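# Snap a jar's lid fully closed by pressing down

## Task

A loose jar stands on the table with its lid resting on it. Push the lid down firmly until it is snapped on around its whole edge and sits flat on the rim; if only one side has clicked, press on the side still raised. The wrist camera or its bracket (on the little-finger side, near the heel of the palm) must never be what presses the lid, or the task fails. At the end the jar must stand upright on the table, and neither the jar nor the lid may still be moving. The result must hold without the robot touching it, so release and move the hands away before ending.

## Robot and tools

Robot: two arms, left_arm and right_arm, mounted facing each other across a table. left_arm's base is on the +y side; the names do not refer to sides of any image. Both carry the same right-handed five-finger hand, so every hand number and axis means the same on both.

World frame: origin on the table surface halfway between the arm bases, z up, table top at z = 0. Results give each hand point's position (m), orientation as quaternion wxyz, and velocities (m/s, rad/s) in this frame. Printed positions may be slightly off, more at long reach.

Hand point and its axes: a point fixed to the palm, 0.05 m in front of it, where index pad and thumb tip meet in a pinch. +z runs along the straightened fingers (fingertips 0.06 to 0.07 m beyond the point), +y points out of the palm, +x runs across the palm toward the little finger. The hand extends 0.08 m on the little-finger side; on the thumb side 0.02 m if the thumb is turned in front of the palm, up to 0.09 m otherwise. On the little-finger side of the wrist a rigid bracket with the wrist camera protrudes 0.03 m past the point along +y and 0.11 m across the palm. It must not touch the lid, so press with fingertips or palm and keep the bracket turned away.

A row is 28 numbers, each in [-1, 1], always for both arms: first the 14 for left_arm/left_gripper, then 14 for right_arm/right_gripper. Each 14 are: dx, dy, dz, rx, ry, rz, little, ring, middle, index, thumb_bend, thumb_turn, force_limit, speed.
- dx..rz: an offset, not a pose. It is the target relative to where the hand point was measured when the action began, expressed in the hand point's own axes. 1.0 equals 0.6 m of travel or 180 degrees. rx, ry, rz form one rotation vector. Every row of an action is measured from that same starting pose, not from the row before. In the first action of a call the start is the pose last reported in this scene.
- little, ring, middle, index, thumb_bend: absolute targets, +1 straight/open, -1 fully curled. thumb_turn: +1 beside the palm, -1 across in front of it. A pinch is roughly index -0.22, thumb_bend -0.75, thumb_turn -0.57.
- force_limit: closing stops at a fingertip load scaling linearly from about 0 N (-1) to 10 N (+1), 15 N for the thumb motors; opening ignores it. speed: linear from nearly zero (-1) to full (+1), where full travel takes 0.6 s.
No hand value means 'keep as is': to leave a hand alone, resend the eight hand numbers last executed for it; if none yet, send its hand_measured six values plus hand_force_limit and hand_speed. Motors only start when their target changes by 0.01 or more; a locked finger does not follow a yielding object.

Per control step the commanded pose is clipped to 100 mm and 16 degrees from the measured pose, then reached by damped IK (position before orientation). Motion trails commands by about 0.17 s. Joints are speed- and acceleration-limited, so large moves may finish short.

Tools:
- execute_actions(actions): a list of actions; each action is up to 15 rows, one per 1/30 s step, the last row held for the rest of its 15 steps (0.5 s). An empty list just returns state and images.
- move(target, speed, stop_force, blocking): target is one 28-number row whose offsets count from the pose in the latest result that shows one; each hand point follows a straight line there, all paths finishing together in 0.5 to 10 s. speed is m/s, 0.002 to 0.5 (default 0.25); rotation up to twice that in rad/s. Paths ignore obstacles and the other arm; hands may lag and overshoot speed. stop_force (N, 9 to 40, shared by both arms, allowed after 0.2 s of scene time) ends an arm's path when its wrist sensor sees that much extra push opposite the motion for two steps; the hand then backs up two steps and holds. Only with a very slow speed may the target lie well below the contact. Don't rely on it while rotating; omit it when lifting away from a surface you press. Without it, the stiff arm can fault even slightly past contact. blocking=false returns after 0.5 s (not combinable with stop_force); use wait(0) to check, and no other motion is accepted until the move ends. The 'move:' line reports the ending per arm (done, off_target, moving, held, contact, fault) and limits (paced = pose clipped, held = steps blocked).
- wait(seconds 0 to 10): holds last commands; returns early if a move ends.
- stop(): brakes a running move; needs room.
- zoom_image(camera, region [x0,y0,x1,y1], at most 504x504 px) on cam_high, cam_low (896x504), cam_left_wrist, cam_right_wrist (616x616).
- show_instructions(): shows the reference image pages.
- finished_scene(scene): ends the current scene irreversibly; the goal must already hold.

Result lines: state per arm, 'Hand target' (pose now being driven to), 'pose unreachable' (clearance check altered a command), Wrist force and Wrist torque in the hand's own axes (pressing on a surface reads as force pointing back into the arm; offset up to about 4 N, noise up to 2.4 N, saturation near 50 N; 'no reading' is normal at start), hand_measured, hand_stopped_by (moving, target, force, stalled, fault), hand_load_n (positive pushes a finger open), hand_force_limit, hand_speed, and MOTOR HOT warnings.

Avoid: arm-to-arm contact of any part; exceeding joint torque (wrist joints 26.6 N m, others 142) or 150 N external force, which stops the arm for 10 s; long static loads that overheat motors (warning at 70 °C, brakes at 85 °C); tipping the jar, shoving it or anything off the table, and fast slams. The simulation keeps running while you think, holding your last command. A good approach: approach from above slowly, press down with stop_force and low speed, check the rim in zoomed images, press any still-high side, then open away and lift clear before finishing.

Each tool is called after ">>>" in YAML: its name, and indented under it one key for each argument.

Reference images:

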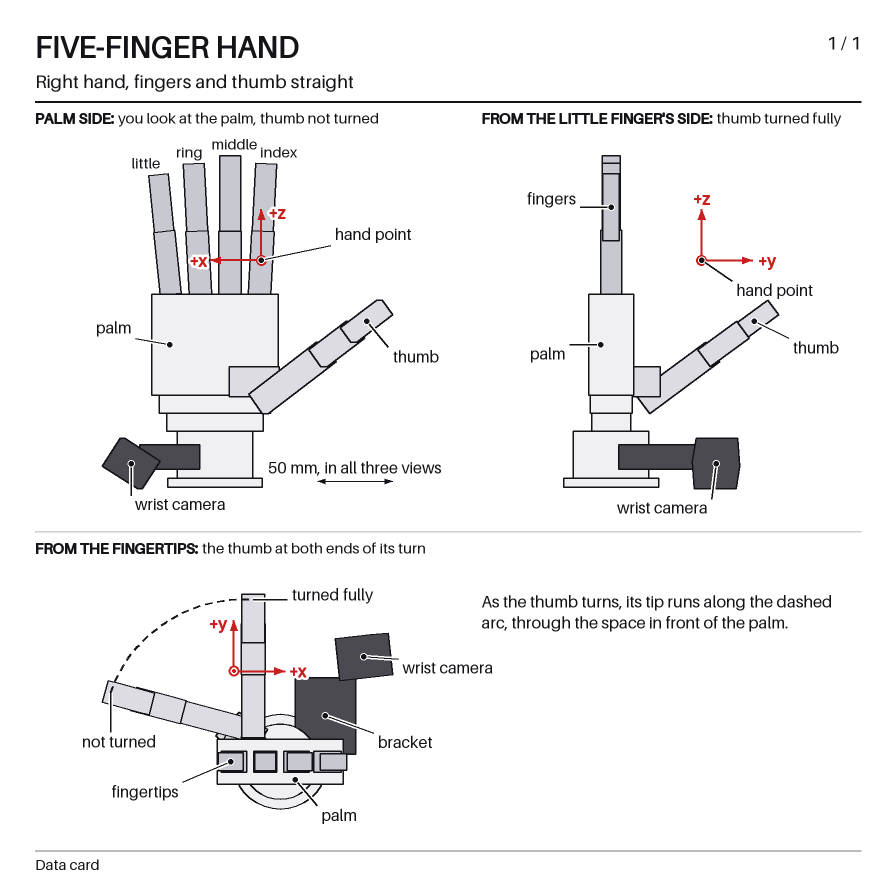

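## Session

>>> execute_actions:
  actions: []

Scene clock: 0.00 s.
left_arm: end_effector_position=(+0.2797, +0.4494, +0.4855) hand_measured=(+1.000, +1.000, +1.000, +1.000, +1.000, +1.000) hand_load_n=(+0.0, +0.0, +0.0, +0.0, +0.0, +0.0) hand_stopped_by=(target, target, target, target, target, target) hand_force_limit=0.00 hand_speed=-0.80 end_effector_quat_wxyz=(+0.014, +0.370, +0.929, -0.005) end_effector_velocity=(-0.000, +0.000, +0.000) end_effector_angular_velocity=(+0.000, +0.000, -0.000) | right_arm: end_effector_position=(+0.1072, -0.2560, +0.4707) hand_measured=(+1.000, +1.000, +1.000, +1.000, +1.000, +1.000) hand_load_n=(+0.0, +0.0, +0.0, +0.0, +0.0, +0.0) hand_stopped_by=(target, target, target, target, target, target) hand_force_limit=0.00 hand_speed=-0.80 end_effector_quat_wxyz=(-0.032, -0.391, +0.920, -0.001) end_effector_velocity=(-0.000, -0.000, +0.000) end_effector_angular_velocity=(-0.001, +0.001, -0.000)
Joint positions: left_arm=[ 0.586 -1.735  1.327  1.951  1.56  -1.881] | right_arm=[-1.2   -1.705  1.365  1.974  1.565 -1.858]
Joint velocities: left_arm=[-0.    -0.001  0.001  0.     0.     0.   ] | right_arm=[-0.    -0.    -0.     0.001  0.    -0.   ]
Wrist force (N, on the end effector, along its own x y z axes, offset not removed): no reading
Wrist torque (N m, same axes, about the end effector's origin, offset not removed): no reading
Hand target (left_arm): +0.280, +0.449, +0.485; +0.014, +0.370, +0.929, -0.005
Hand target (right_arm): +0.107, -0.256, +0.471; -0.032, -0.391, +0.920, -0.001

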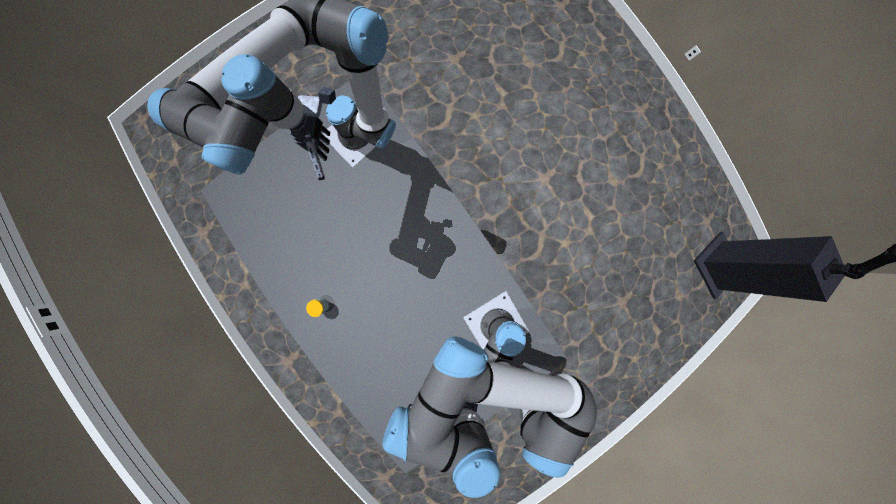

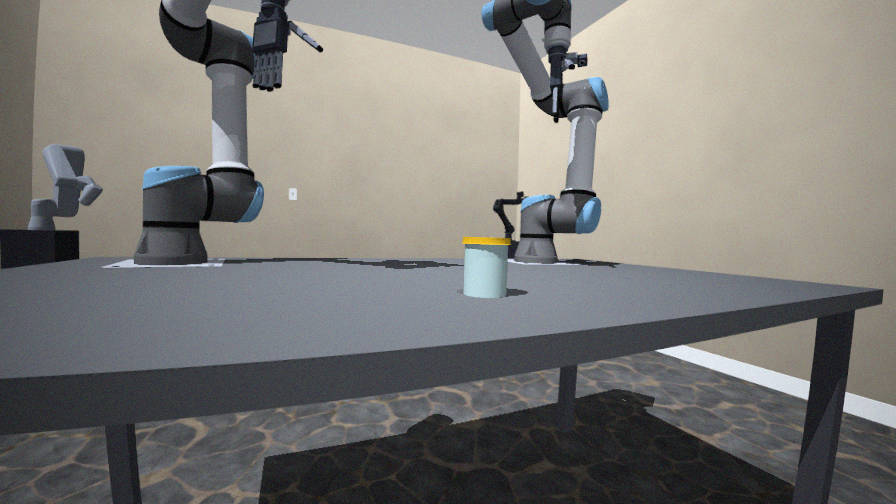

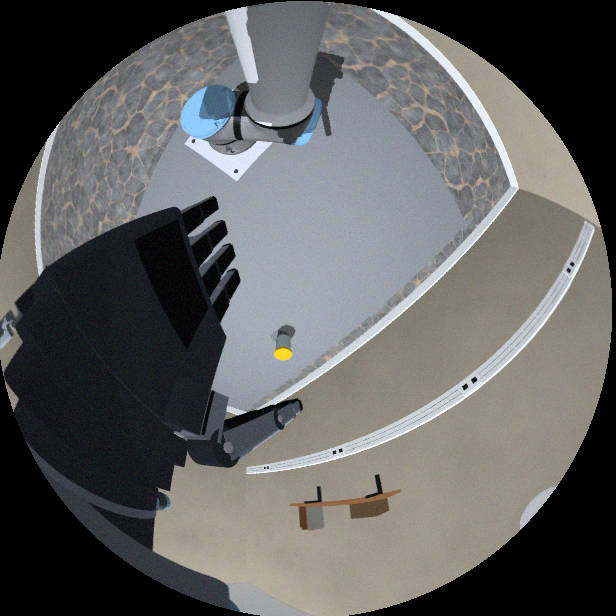

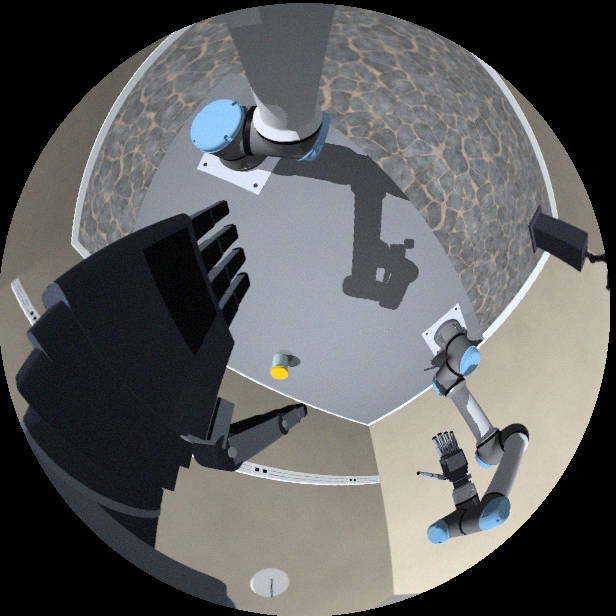

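>>> move:
  target: [0,0,0,0,0,0,1,1,1,1,1,1,0,-0.8, -0.9625,-0.4395,0.3183,-0.3937,-0.4022,0.3700,1,1,1,1,1,1,0,-0.8]
  speed: 0.4

Scene clock: 120.27 s.
left_arm: end_effector_position=(+0.2797, +0.4494, +0.4855) hand_measured=(+1.000, +1.000, +1.000, +1.000, +1.000, +1.000) hand_load_n=(+0.0, +0.0, +0.0, +0.0, +0.0, +0.0) hand_stopped_by=(target, target, target, target, target, target) hand_force_limit=0.00 hand_speed=-0.80 end_effector_quat_wxyz=(+0.014, +0.370, +0.929, -0.005) end_effector_velocity=(-0.001, +0.000, +0.000) end_effector_angular_velocity=(-0.001, +0.002, -0.000) | right_arm: end_effector_position=(+0.6853, -0.0277, +0.2408) hand_measured=(+1.000, +1.000, +1.000, +1.000, +1.000, +1.000) hand_load_n=(+0.0, +0.0, +0.0, +0.0, +0.0, +0.0) hand_stopped_by=(target, target, target, target, target, target) hand_force_limit=0.00 hand_speed=-0.80 end_effector_quat_wxyz=(+0.263, +0.263, +0.656, +0.657) end_effector_velocity=(+0.002, +0.001, -0.001) end_effector_angular_velocity=(+0.006, -0.002, -0.008)
Joint positions: left_arm=[ 0.586 -1.735  1.327  1.951  1.56  -1.881] | right_arm=[-1.309 -0.952  1.573 -0.622  1.171  0.001]
Joint velocities: left_arm=[ 0.    -0.001  0.     0.001  0.002  0.   ] | right_arm=[ 0.004  0.008 -0.006 -0.008  0.012  0.005]
Wrist force (N, on the end effector, along its own x y z axes, offset not removed): left_arm=[5.4 -2.7 -1.7] | right_arm=[1.0 1.0 1.3]
Wrist torque (N m, same axes, about the end effector's origin, offset not removed): left_arm=[-0.45 -0.66 -0.04] | right_arm=[0.04 -0.13 -0.06]
Hand target (left_arm): +0.280, +0.449, +0.485; +0.014, +0.370, +0.929, -0.005
Hand target (right_arm): +0.686, -0.028, +0.241; +0.263, +0.264, +0.656, +0.657
Off the commanded pose (left_arm): 0.000 m, 0 deg.
Off the commanded pose (right_arm): 0.001 m, 0 deg.
move: done; limits=paced
camera_calibration (this result's frames):
cam_left_wrist: T_world_to_cam=[[0.763345, 0.641858, 0.0729496, -0.540735], [0.482917, -0.642001, 0.595505, -0.143493], [0.429063, -0.419347, -0.800033, 0.585139], [0, 0, 0, 1]] pos_world=[0.231001, 0.500329, 0.593027]
cam_right_wrist: T_world_to_cam=[[0.0811394, -0.0904181, 0.992593, -0.29697], [0.188328, -0.976547, -0.104351, -0.130584], [0.978749, 0.1954, -0.0622081, -0.521476], [0, 0, 0, 1]] pos_world=[0.559082, -0.0524767, 0.248704]

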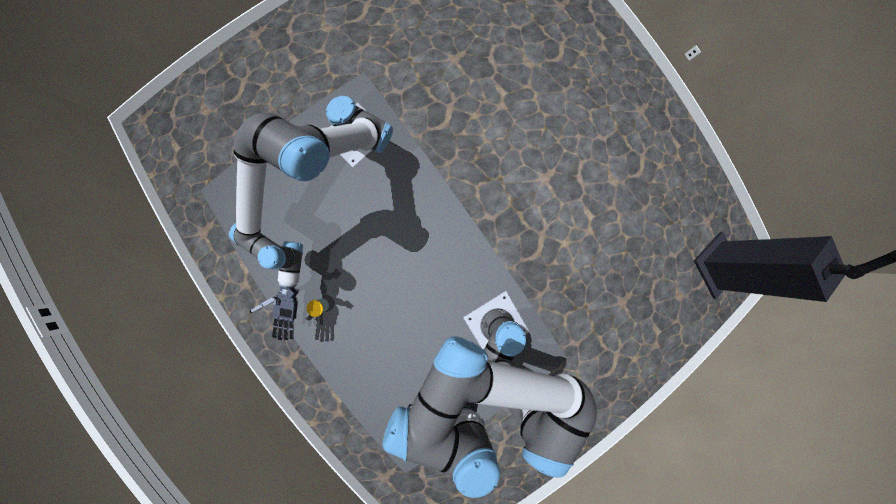

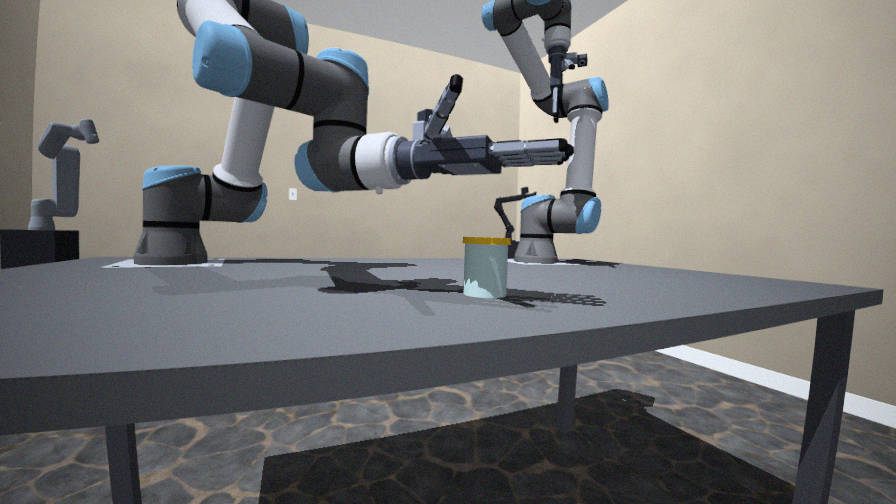

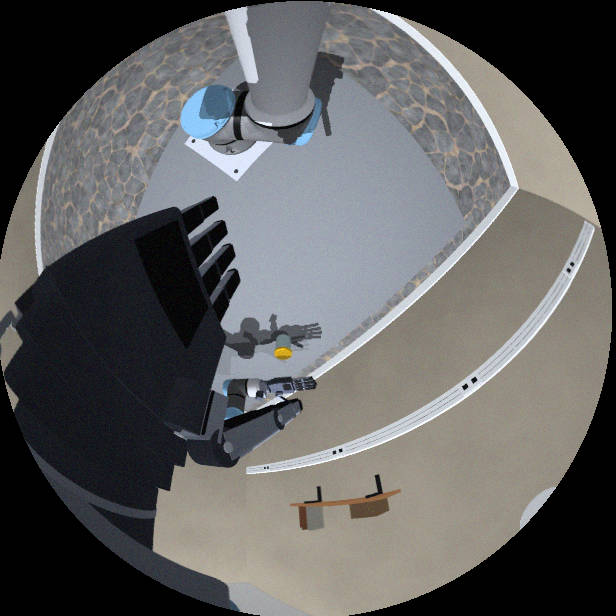

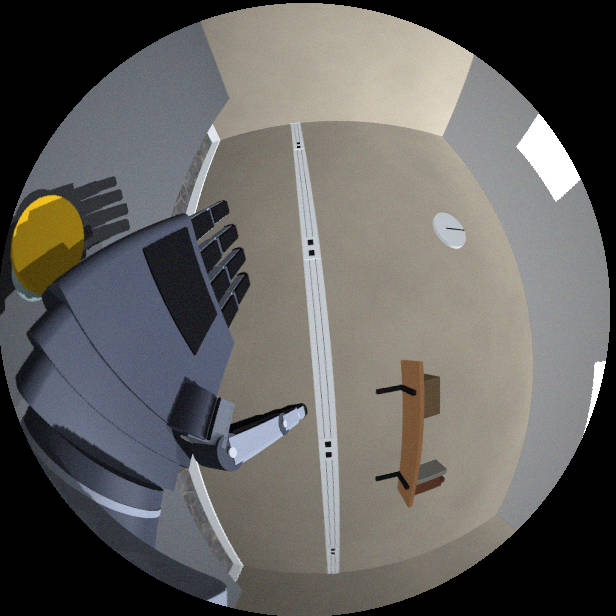

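>>> zoom_image:
  camera: "cam_right_wrist"
  region: [0, 150, 200, 350]

>>> zoom_image:
  camera: "cam_low"
  region: [400, 120, 600, 320]

Region (0, 150, 200, 350) of cam_right_wrist's 616x616 image, scaled by 2.520, with more detail than that image has.

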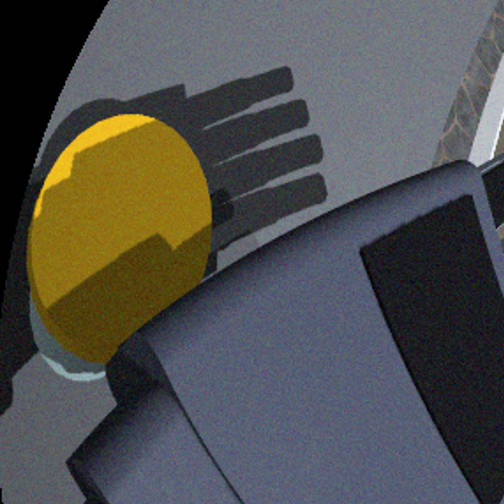

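Region (400, 120, 600, 320) of cam_low's 896x504 image, scaled by 2.520, with more detail than that image has.

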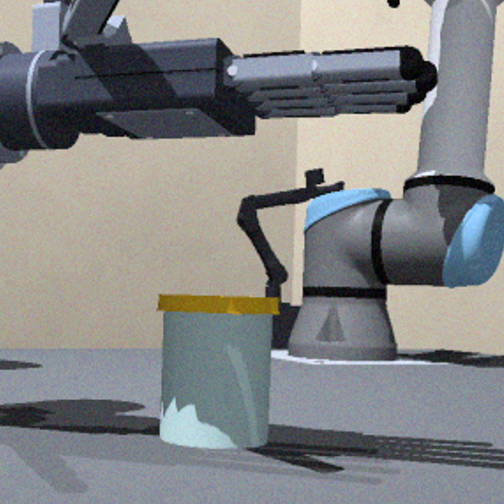

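>>> move:
  target: [0,0,0,0,0,0,1,1,1,1,1,1,0,-0.8, 0.1317,-0.12,0.0233,0,0,0,1,1,1,1,1,1,0,-0.8]
  speed: 0.2

>>> zoom_image:
  camera: "cam_low"
  region: [400, 150, 600, 320]

Scene clock: 140.47 s.
left_arm: end_effector_position=(+0.2797, +0.4494, +0.4855) hand_measured=(+1.000, +1.000, +1.000, +1.000, +1.000, +1.000) hand_load_n=(+0.0, +0.0, +0.0, +0.0, +0.0, +0.0) hand_stopped_by=(target, target, target, target, target, target) hand_force_limit=0.00 hand_speed=-0.80 end_effector_quat_wxyz=(+0.014, +0.370, +0.929, -0.005) end_effector_velocity=(+0.000, +0.000, +0.000) end_effector_angular_velocity=(-0.000, -0.001, +0.001) | right_arm: end_effector_position=(+0.6381, +0.0368, +0.1690) hand_measured=(+1.000, +1.000, +1.000, +1.000, +1.000, +1.000) hand_load_n=(+0.0, +0.0, +0.0, +0.0, +0.0, +0.0) hand_stopped_by=(target, target, target, target, target, target) hand_force_limit=0.00 hand_speed=-0.80 end_effector_quat_wxyz=(+0.263, +0.263, +0.656, +0.657) end_effector_velocity=(-0.001, +0.002, -0.004) end_effector_angular_velocity=(-0.001, +0.002, -0.000)
Joint positions: left_arm=[ 0.586 -1.735  1.327  1.951  1.56  -1.881] | right_arm=[-1.17  -0.833  1.587 -0.754  1.31   0.   ]
Joint velocities: left_arm=[ 0.    -0.    -0.    -0.    -0.    -0.001] | right_arm=[ 0.004  0.006 -0.002 -0.002  0.004  0.   ]
Wrist force (N, on the end effector, along its own x y z axes, offset not removed): left_arm=[-2.1 -0.3 -0.5] | right_arm=[4.1 -1.4 1.6]
Wrist torque (N m, same axes, about the end effector's origin, offset not removed): left_arm=[-0.03 0.50 -0.34] | right_arm=[-0.28 -0.48 0.09]
Hand target (left_arm): +0.280, +0.449, +0.485; +0.014, +0.370, +0.929, -0.005
Hand target (right_arm): +0.638, +0.037, +0.169; +0.263, +0.263, +0.656, +0.657
Off the commanded pose (left_arm): 0.000 m, 0 deg.
Off the commanded pose (right_arm): 0.000 m, 0 deg.
move: done
camera_calibration (this result's frames):
cam_left_wrist: T_world_to_cam=[[0.763345, 0.641858, 0.0729496, -0.540735], [0.482917, -0.642002, 0.595504, -0.143493], [0.429063, -0.419347, -0.800033, 0.585139], [0, 0, 0, 1]] pos_world=[0.231001, 0.500329, 0.593027]
cam_right_wrist: T_world_to_cam=[[0.0809674, -0.089979, 0.992647, -0.215906], [0.188395, -0.976583, -0.10389, -0.0663481], [0.97875, 0.195421, -0.0621198, -0.492381], [0, 0, 0, 1]] pos_world=[0.511899, 0.0120001, 0.176839]

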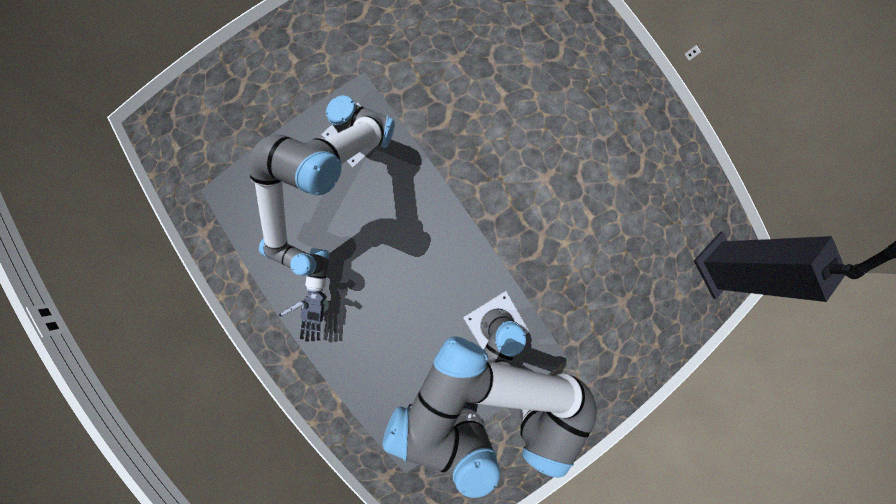

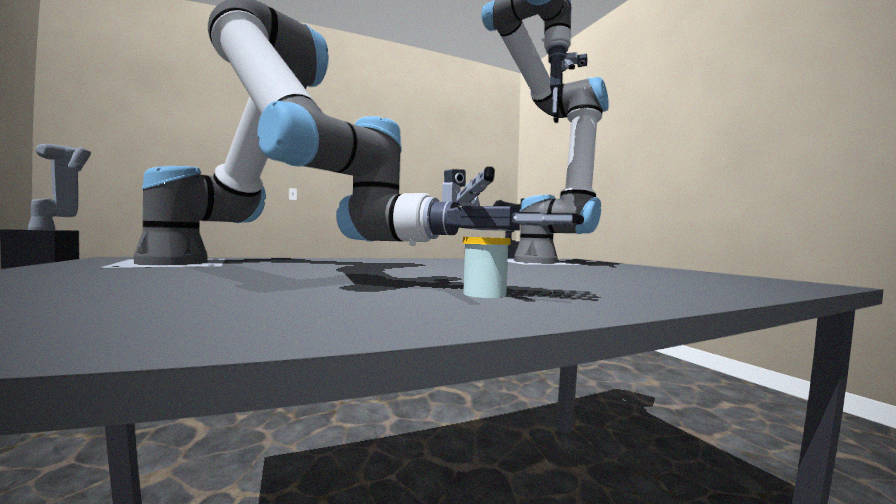

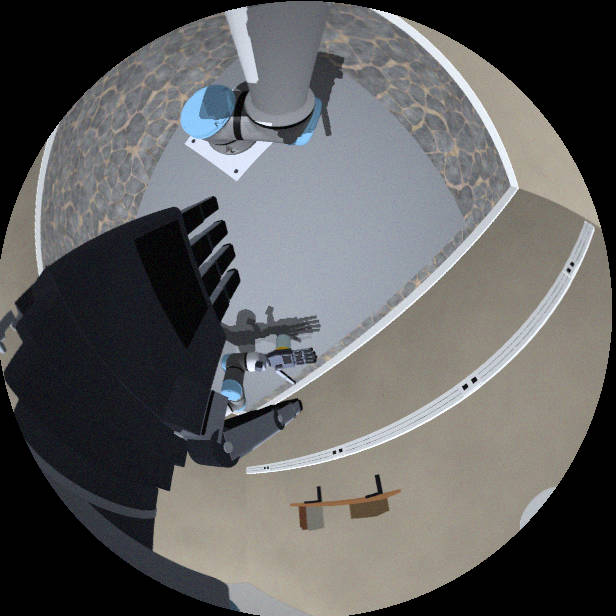

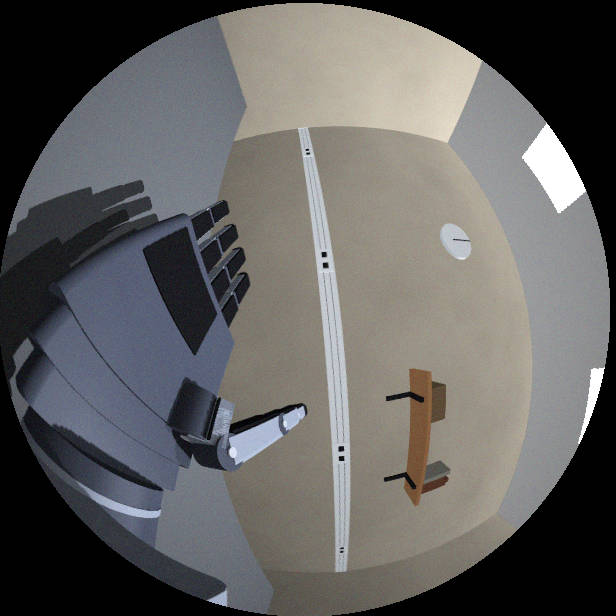

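Region (400, 150, 600, 320) of cam_low's 896x504 image, scaled by 2.520, with more detail than that image has; it fills the top 428 rows of this view, and the rest is white.

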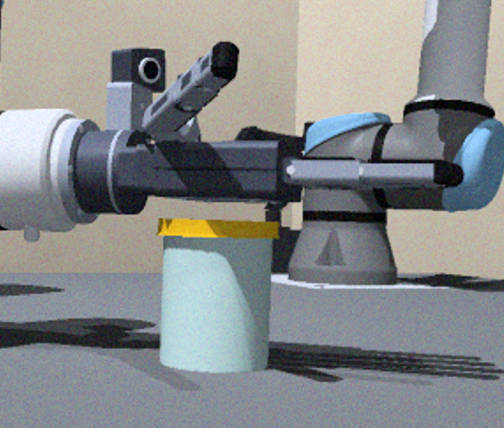

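>>> move:
  target: [0,0,0,0,0,0,1,1,1,1,1,1,0,-0.8, 0,-0.03,0,0,0,0,1,1,1,1,1,1,0,-0.8]
  speed: 0.008
  stop_force: 10

>>> zoom_image:
  camera: "cam_low"
  region: [430, 190, 550, 310]

Scene clock: 151.40 s.
left_arm: end_effector_position=(+0.2797, +0.4494, +0.4855) hand_measured=(+1.000, +1.000, +1.000, +1.000, +1.000, +1.000) hand_load_n=(+0.0, +0.0, +0.0, +0.0, +0.0, +0.0) hand_stopped_by=(target, target, target, target, target, target) hand_force_limit=0.00 hand_speed=-0.80 end_effector_quat_wxyz=(+0.014, +0.370, +0.929, -0.005) end_effector_velocity=(+0.000, -0.000, -0.000) end_effector_angular_velocity=(+0.001, +0.000, -0.001) | right_arm: end_effector_position=(+0.6381, +0.0368, +0.1559) hand_measured=(+1.000, +1.000, +1.000, +1.000, +1.000, +1.000) hand_load_n=(+0.0, +0.0, +0.0, +0.0, +0.0, +0.0) hand_stopped_by=(target, target, target, target, target, target) hand_force_limit=0.00 hand_speed=-0.80 end_effector_quat_wxyz=(+0.263, +0.263, +0.656, +0.657) end_effector_velocity=(+0.000, -0.000, +0.003) end_effector_angular_velocity=(-0.001, +0.000, -0.000)
Joint positions: left_arm=[ 0.586 -1.735  1.327  1.951  1.56  -1.881] | right_arm=[-1.17  -0.811  1.59  -0.779  1.31   0.   ]
Joint velocities: left_arm=[ 0.     0.001  0.    -0.    -0.     0.001] | right_arm=[-0.    -0.006  0.     0.007 -0.    -0.   ]
Wrist force (N, on the end effector, along its own x y z axes, offset not removed): left_arm=[-1.3 -1.8 2.0] | right_arm=[-0.7 17.9 6.2]
Wrist torque (N m, same axes, about the end effector's origin, offset not removed): left_arm=[-0.37 0.22 -0.30] | right_arm=[0.74 0.09 0.29]
Hand target (left_arm): +0.280, +0.449, +0.485; +0.014, +0.370, +0.929, -0.005
Hand target (right_arm): +0.638, +0.037, +0.156; +0.263, +0.263, +0.656, +0.657
Off the commanded pose (left_arm): 0.000 m, 0 deg.
Off the commanded pose (right_arm): 0.005 m, 0 deg.
move: contact (right_arm)
camera_calibration (this result's frames):
cam_left_wrist: T_world_to_cam=[[0.763345, 0.641858, 0.0729495, -0.540735], [0.482917, -0.642001, 0.595505, -0.143493], [0.429063, -0.419347, -0.800033, 0.585139], [0, 0, 0, 1]] pos_world=[0.231001, 0.500329, 0.593027]
cam_right_wrist: T_world_to_cam=[[0.0809121, -0.0900454, 0.992645, -0.202941], [0.188422, -0.976572, -0.103946, -0.0676326], [0.978749, 0.195447, -0.0620499, -0.493221], [0, 0, 0, 1]] pos_world=[0.511903, 0.0120766, 0.163814]

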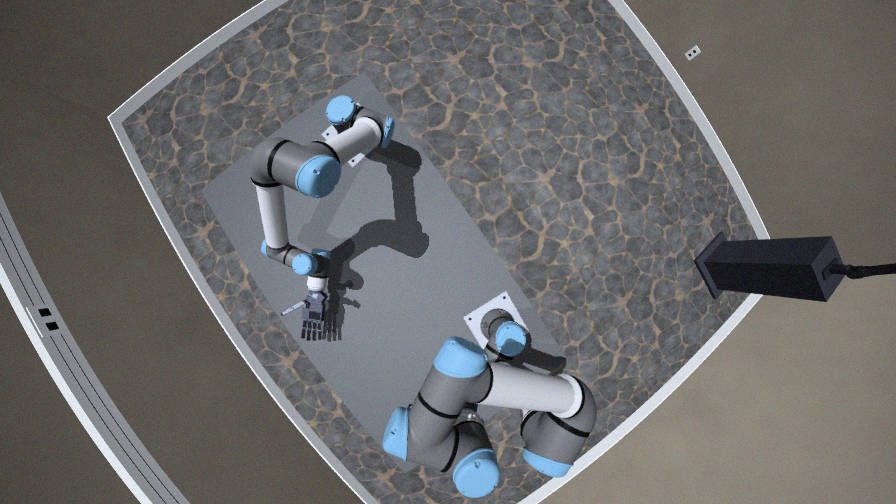

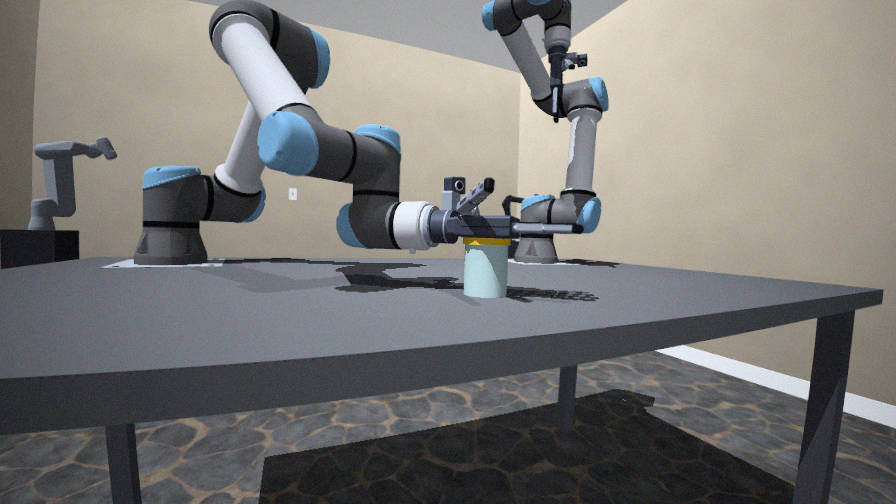

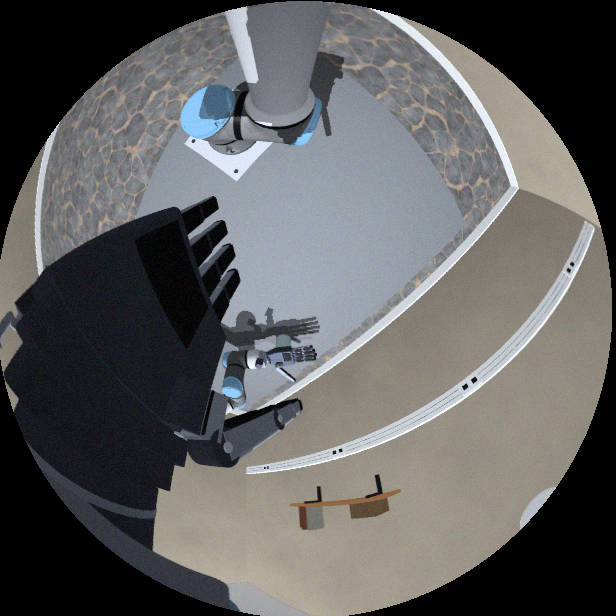

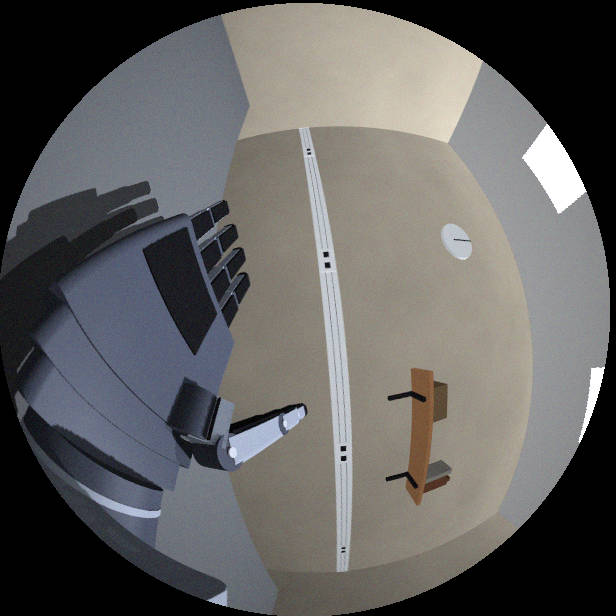

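Region (430, 190, 550, 310) of cam_low's 896x504 image, scaled by 4.200, with more detail than that image has.

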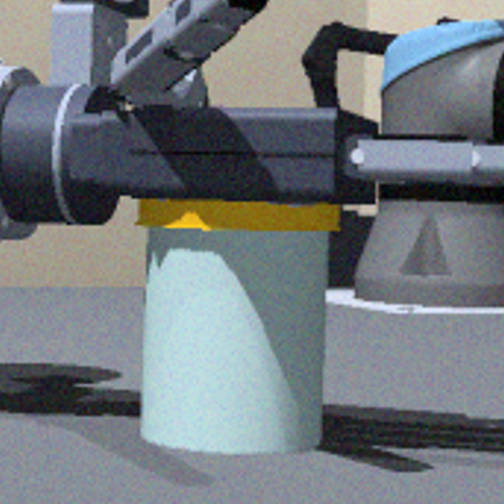

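Contact at z≈0.156. Now press slowly with a higher force limit.

>>> move:
  target: [0,0,0,0,0,0,1,1,1,1,1,1,0,-0.8, 0,-0.015,0,0,0,0,1,1,1,1,1,1,0,-0.8]
  speed: 0.003
  stop_force: 35

>>> zoom_image:
  camera: "cam_low"
  region: [430, 190, 550, 310]

Scene clock: 155.87 s.
left_arm: end_effector_position=(+0.2797, +0.4494, +0.4855) hand_measured=(+1.000, +1.000, +1.000, +1.000, +1.000, +1.000) hand_load_n=(+0.0, +0.0, +0.0, +0.0, +0.0, +0.0) hand_stopped_by=(target, target, target, target, target, target) hand_force_limit=0.00 hand_speed=-0.80 end_effector_quat_wxyz=(+0.014, +0.370, +0.929, -0.005) end_effector_velocity=(+0.000, +0.000, -0.000) end_effector_angular_velocity=(+0.002, +0.000, +0.001) | right_arm: end_effector_position=(+0.6382, +0.0369, +0.1550) hand_measured=(+1.000, +1.000, +1.000, +1.000, +1.000, +1.000) hand_load_n=(+0.0, +0.0, +0.0, +0.0, +0.0, +0.0) hand_stopped_by=(target, target, target, target, target, target) hand_force_limit=0.00 hand_speed=-0.80 end_effector_quat_wxyz=(+0.263, +0.263, +0.656, +0.657) end_effector_velocity=(+0.000, -0.000, +0.001) end_effector_angular_velocity=(-0.001, +0.002, -0.001)
Joint positions: left_arm=[ 0.586 -1.735  1.327  1.951  1.56  -1.881] | right_arm=[-1.17  -0.809  1.59  -0.781  1.31   0.   ]
Joint velocities: left_arm=[-0.     0.001  0.     0.    -0.    -0.001] | right_arm=[-0.001 -0.003  0.     0.005 -0.    -0.   ]
Wrist force (N, on the end effector, along its own x y z axes, offset not removed): left_arm=[2.4 -1.6 -0.3] | right_arm=[3.7 36.0 -3.8]
Wrist torque (N m, same axes, about the end effector's origin, offset not removed): left_arm=[-0.27 -0.23 0.11] | right_arm=[2.77 -0.30 1.16]
Hand target (left_arm): +0.280, +0.449, +0.485; +0.014, +0.370, +0.929, -0.005
Hand target (right_arm): +0.638, +0.037, +0.155; +0.263, +0.263, +0.656, +0.657
Off the commanded pose (left_arm): 0.000 m, 0 deg.
Off the commanded pose (right_arm): 0.008 m, 0 deg.
move: contact (right_arm)
camera_calibration (this result's frames):
cam_left_wrist: T_world_to_cam=[[0.763345, 0.641858, 0.0729498, -0.540736], [0.482916, -0.642002, 0.595504, -0.143493], [0.429063, -0.419347, -0.800033, 0.585139], [0, 0, 0, 1]] pos_world=[0.231001, 0.500329, 0.593027]
cam_right_wrist: T_world_to_cam=[[0.0805076, -0.0902932, 0.992656, -0.201763], [0.188435, -0.976552, -0.104111, -0.0676869], [0.97878, 0.195432, -0.0616055, -0.493454], [0, 0, 0, 1]] pos_world=[0.511981, 0.0121194, 0.162834]

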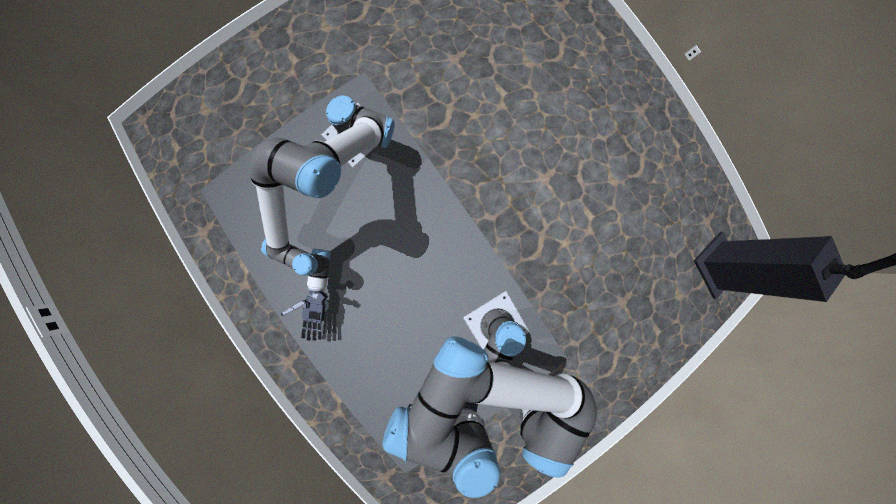

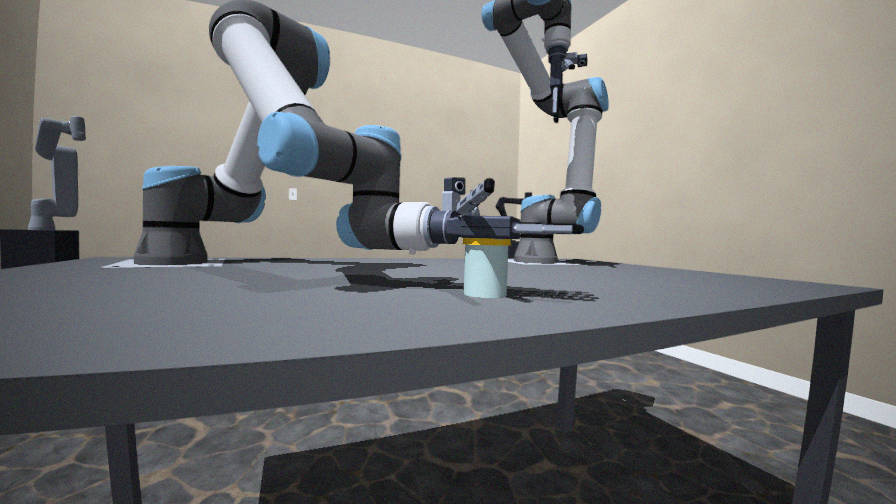

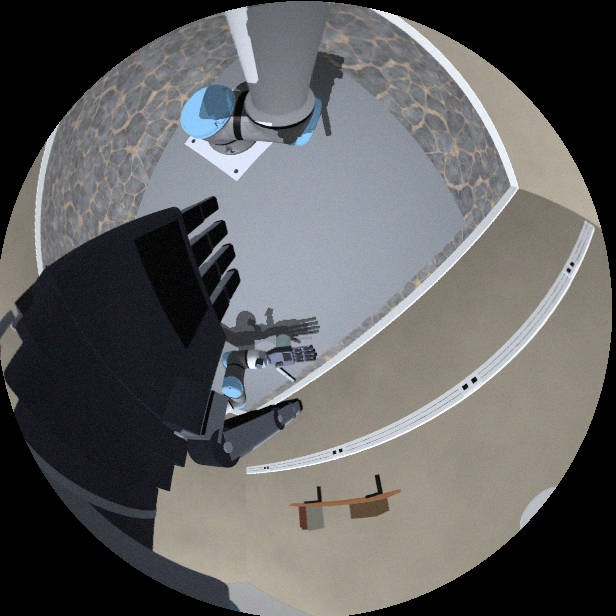

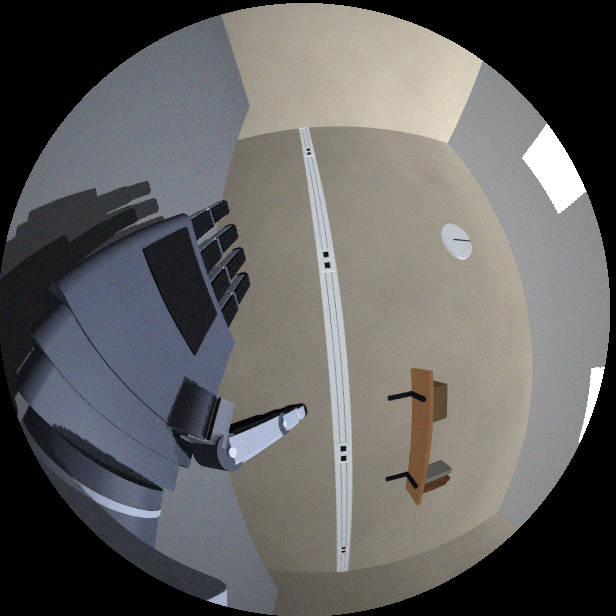

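Region (430, 190, 550, 310) of cam_low's 896x504 image, scaled by 4.200, with more detail than that image has.

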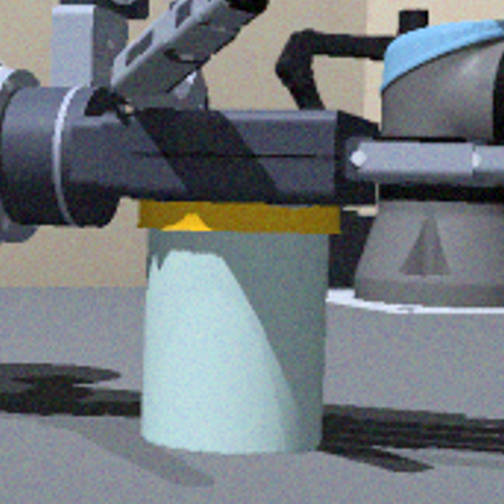

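>>> move:
  target: [0,0,0,0,0,0,1,1,1,1,1,1,0,-0.8, 0,-0.012,0,0,0,0,1,1,1,1,1,1,0,-0.8]
  speed: 0.002
  stop_force: 40

>>> zoom_image:
  camera: "cam_low"
  region: [430, 190, 550, 310]

Scene clock: 164.03 s.
left_arm: end_effector_position=(+0.2797, +0.4494, +0.4855) hand_measured=(+1.000, +1.000, +1.000, +1.000, +1.000, +1.000) hand_load_n=(+0.0, +0.0, +0.0, +0.0, +0.0, +0.0) hand_stopped_by=(target, target, target, target, target, target) hand_force_limit=0.00 hand_speed=-0.80 end_effector_quat_wxyz=(+0.014, +0.370, +0.929, -0.005) end_effector_velocity=(-0.000, +0.000, +0.000) end_effector_angular_velocity=(-0.000, -0.001, -0.000) | right_arm: end_effector_position=(+0.6382, +0.0369, +0.1530) hand_measured=(+1.000, +1.000, +1.000, +1.000, +1.000, +1.000) hand_load_n=(+0.0, +0.0, +0.0, +0.0, +0.0, +0.0) hand_stopped_by=(target, target, target, target, target, target) hand_force_limit=0.00 hand_speed=-0.80 end_effector_quat_wxyz=(+0.263, +0.263, +0.656, +0.657) end_effector_velocity=(-0.001, +0.001, +0.002) end_effector_angular_velocity=(+0.001, -0.001, +0.002)
Joint positions: left_arm=[ 0.586 -1.735  1.327  1.951  1.56  -1.881] | right_arm=[-1.17  -0.806  1.59  -0.785  1.31   0.   ]
Joint velocities: left_arm=[-0.    -0.001 -0.     0.    -0.001  0.   ] | right_arm=[ 0.002 -0.003 -0.     0.001  0.     0.   ]
Wrist force (N, on the end effector, along its own x y z axes, offset not removed): left_arm=[0.8 -1.0 0.7] | right_arm=[2.8 50.0 -15.0]
Wrist torque (N m, same axes, about the end effector's origin, offset not removed): left_arm=[-0.28 0.13 -0.23] | right_arm=[4.57 0.30 1.98]
Hand target (left_arm): +0.280, +0.449, +0.485; +0.014, +0.370, +0.929, -0.005
Hand target (right_arm): +0.638, +0.037, +0.153; +0.263, +0.263, +0.656, +0.657
Off the commanded pose (left_arm): 0.000 m, 0 deg.
Off the commanded pose (right_arm): 0.005 m, 0 deg.
move: contact (right_arm)
camera_calibration (this result's frames):
cam_left_wrist: T_world_to_cam=[[0.763345, 0.641858, 0.0729496, -0.540735], [0.482917, -0.642002, 0.595505, -0.143493], [0.429063, -0.419347, -0.800033, 0.585139], [0, 0, 0, 1]] pos_world=[0.231001, 0.500329, 0.593027]
cam_right_wrist: T_world_to_cam=[[0.0801519, -0.0905104, 0.992665, -0.199486], [0.188472, -0.976529, -0.104257, -0.0678896], [0.978802, 0.195446, -0.061212, -0.493694], [0, 0, 0, 1]] pos_world=[0.512013, 0.0121386, 0.160725]

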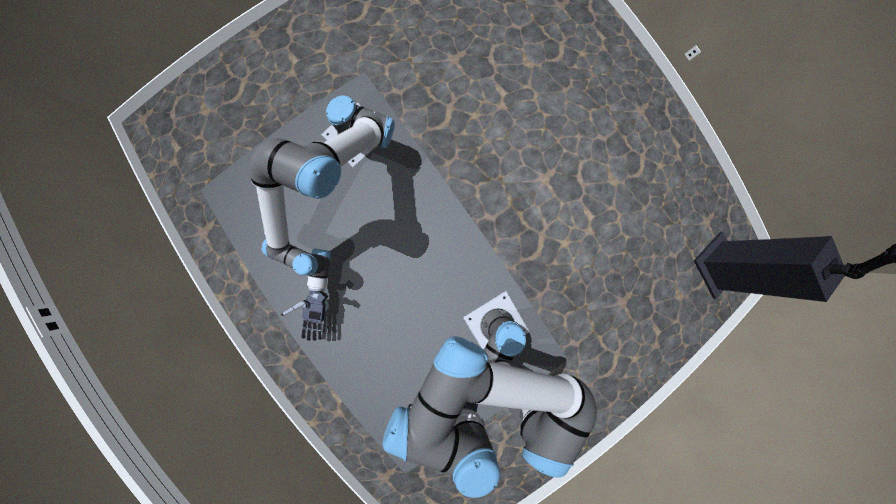

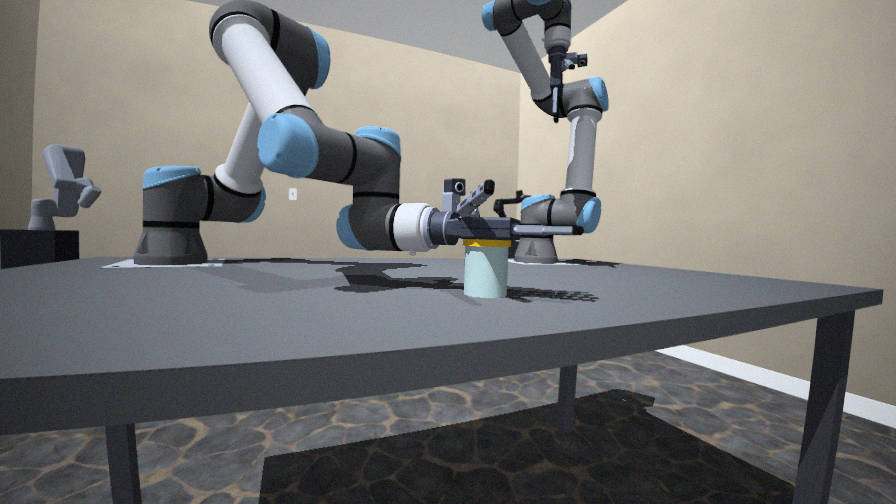

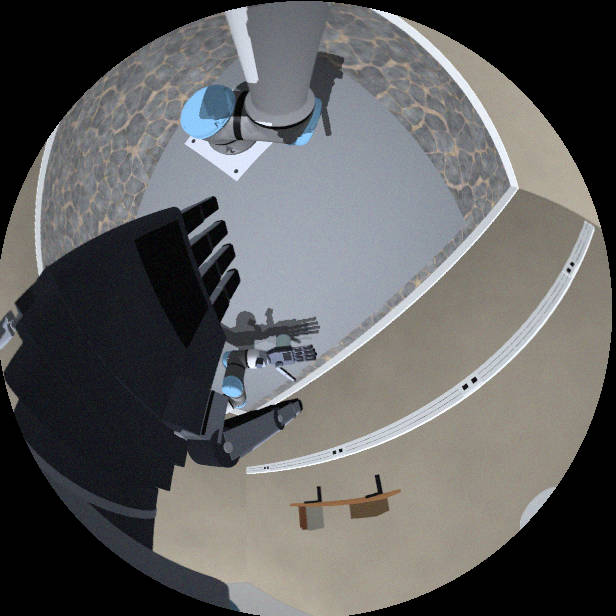

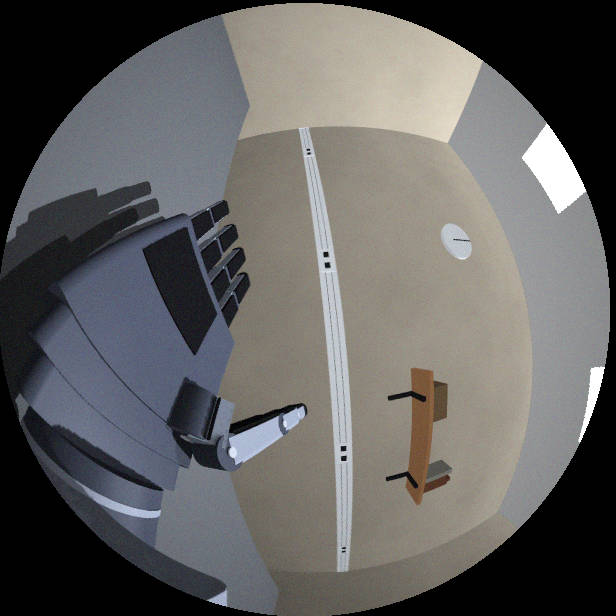

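Region (430, 190, 550, 310) of cam_low's 896x504 image, scaled by 4.200, with more detail than that image has.

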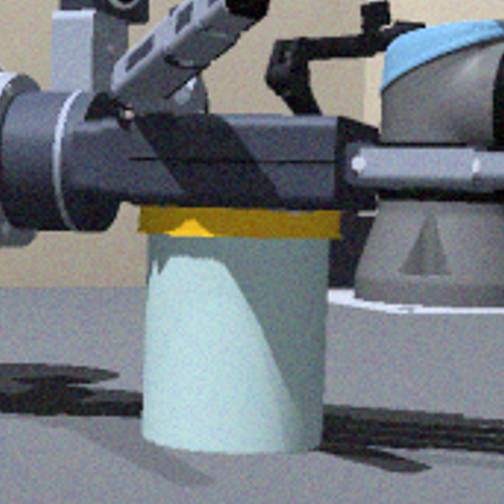

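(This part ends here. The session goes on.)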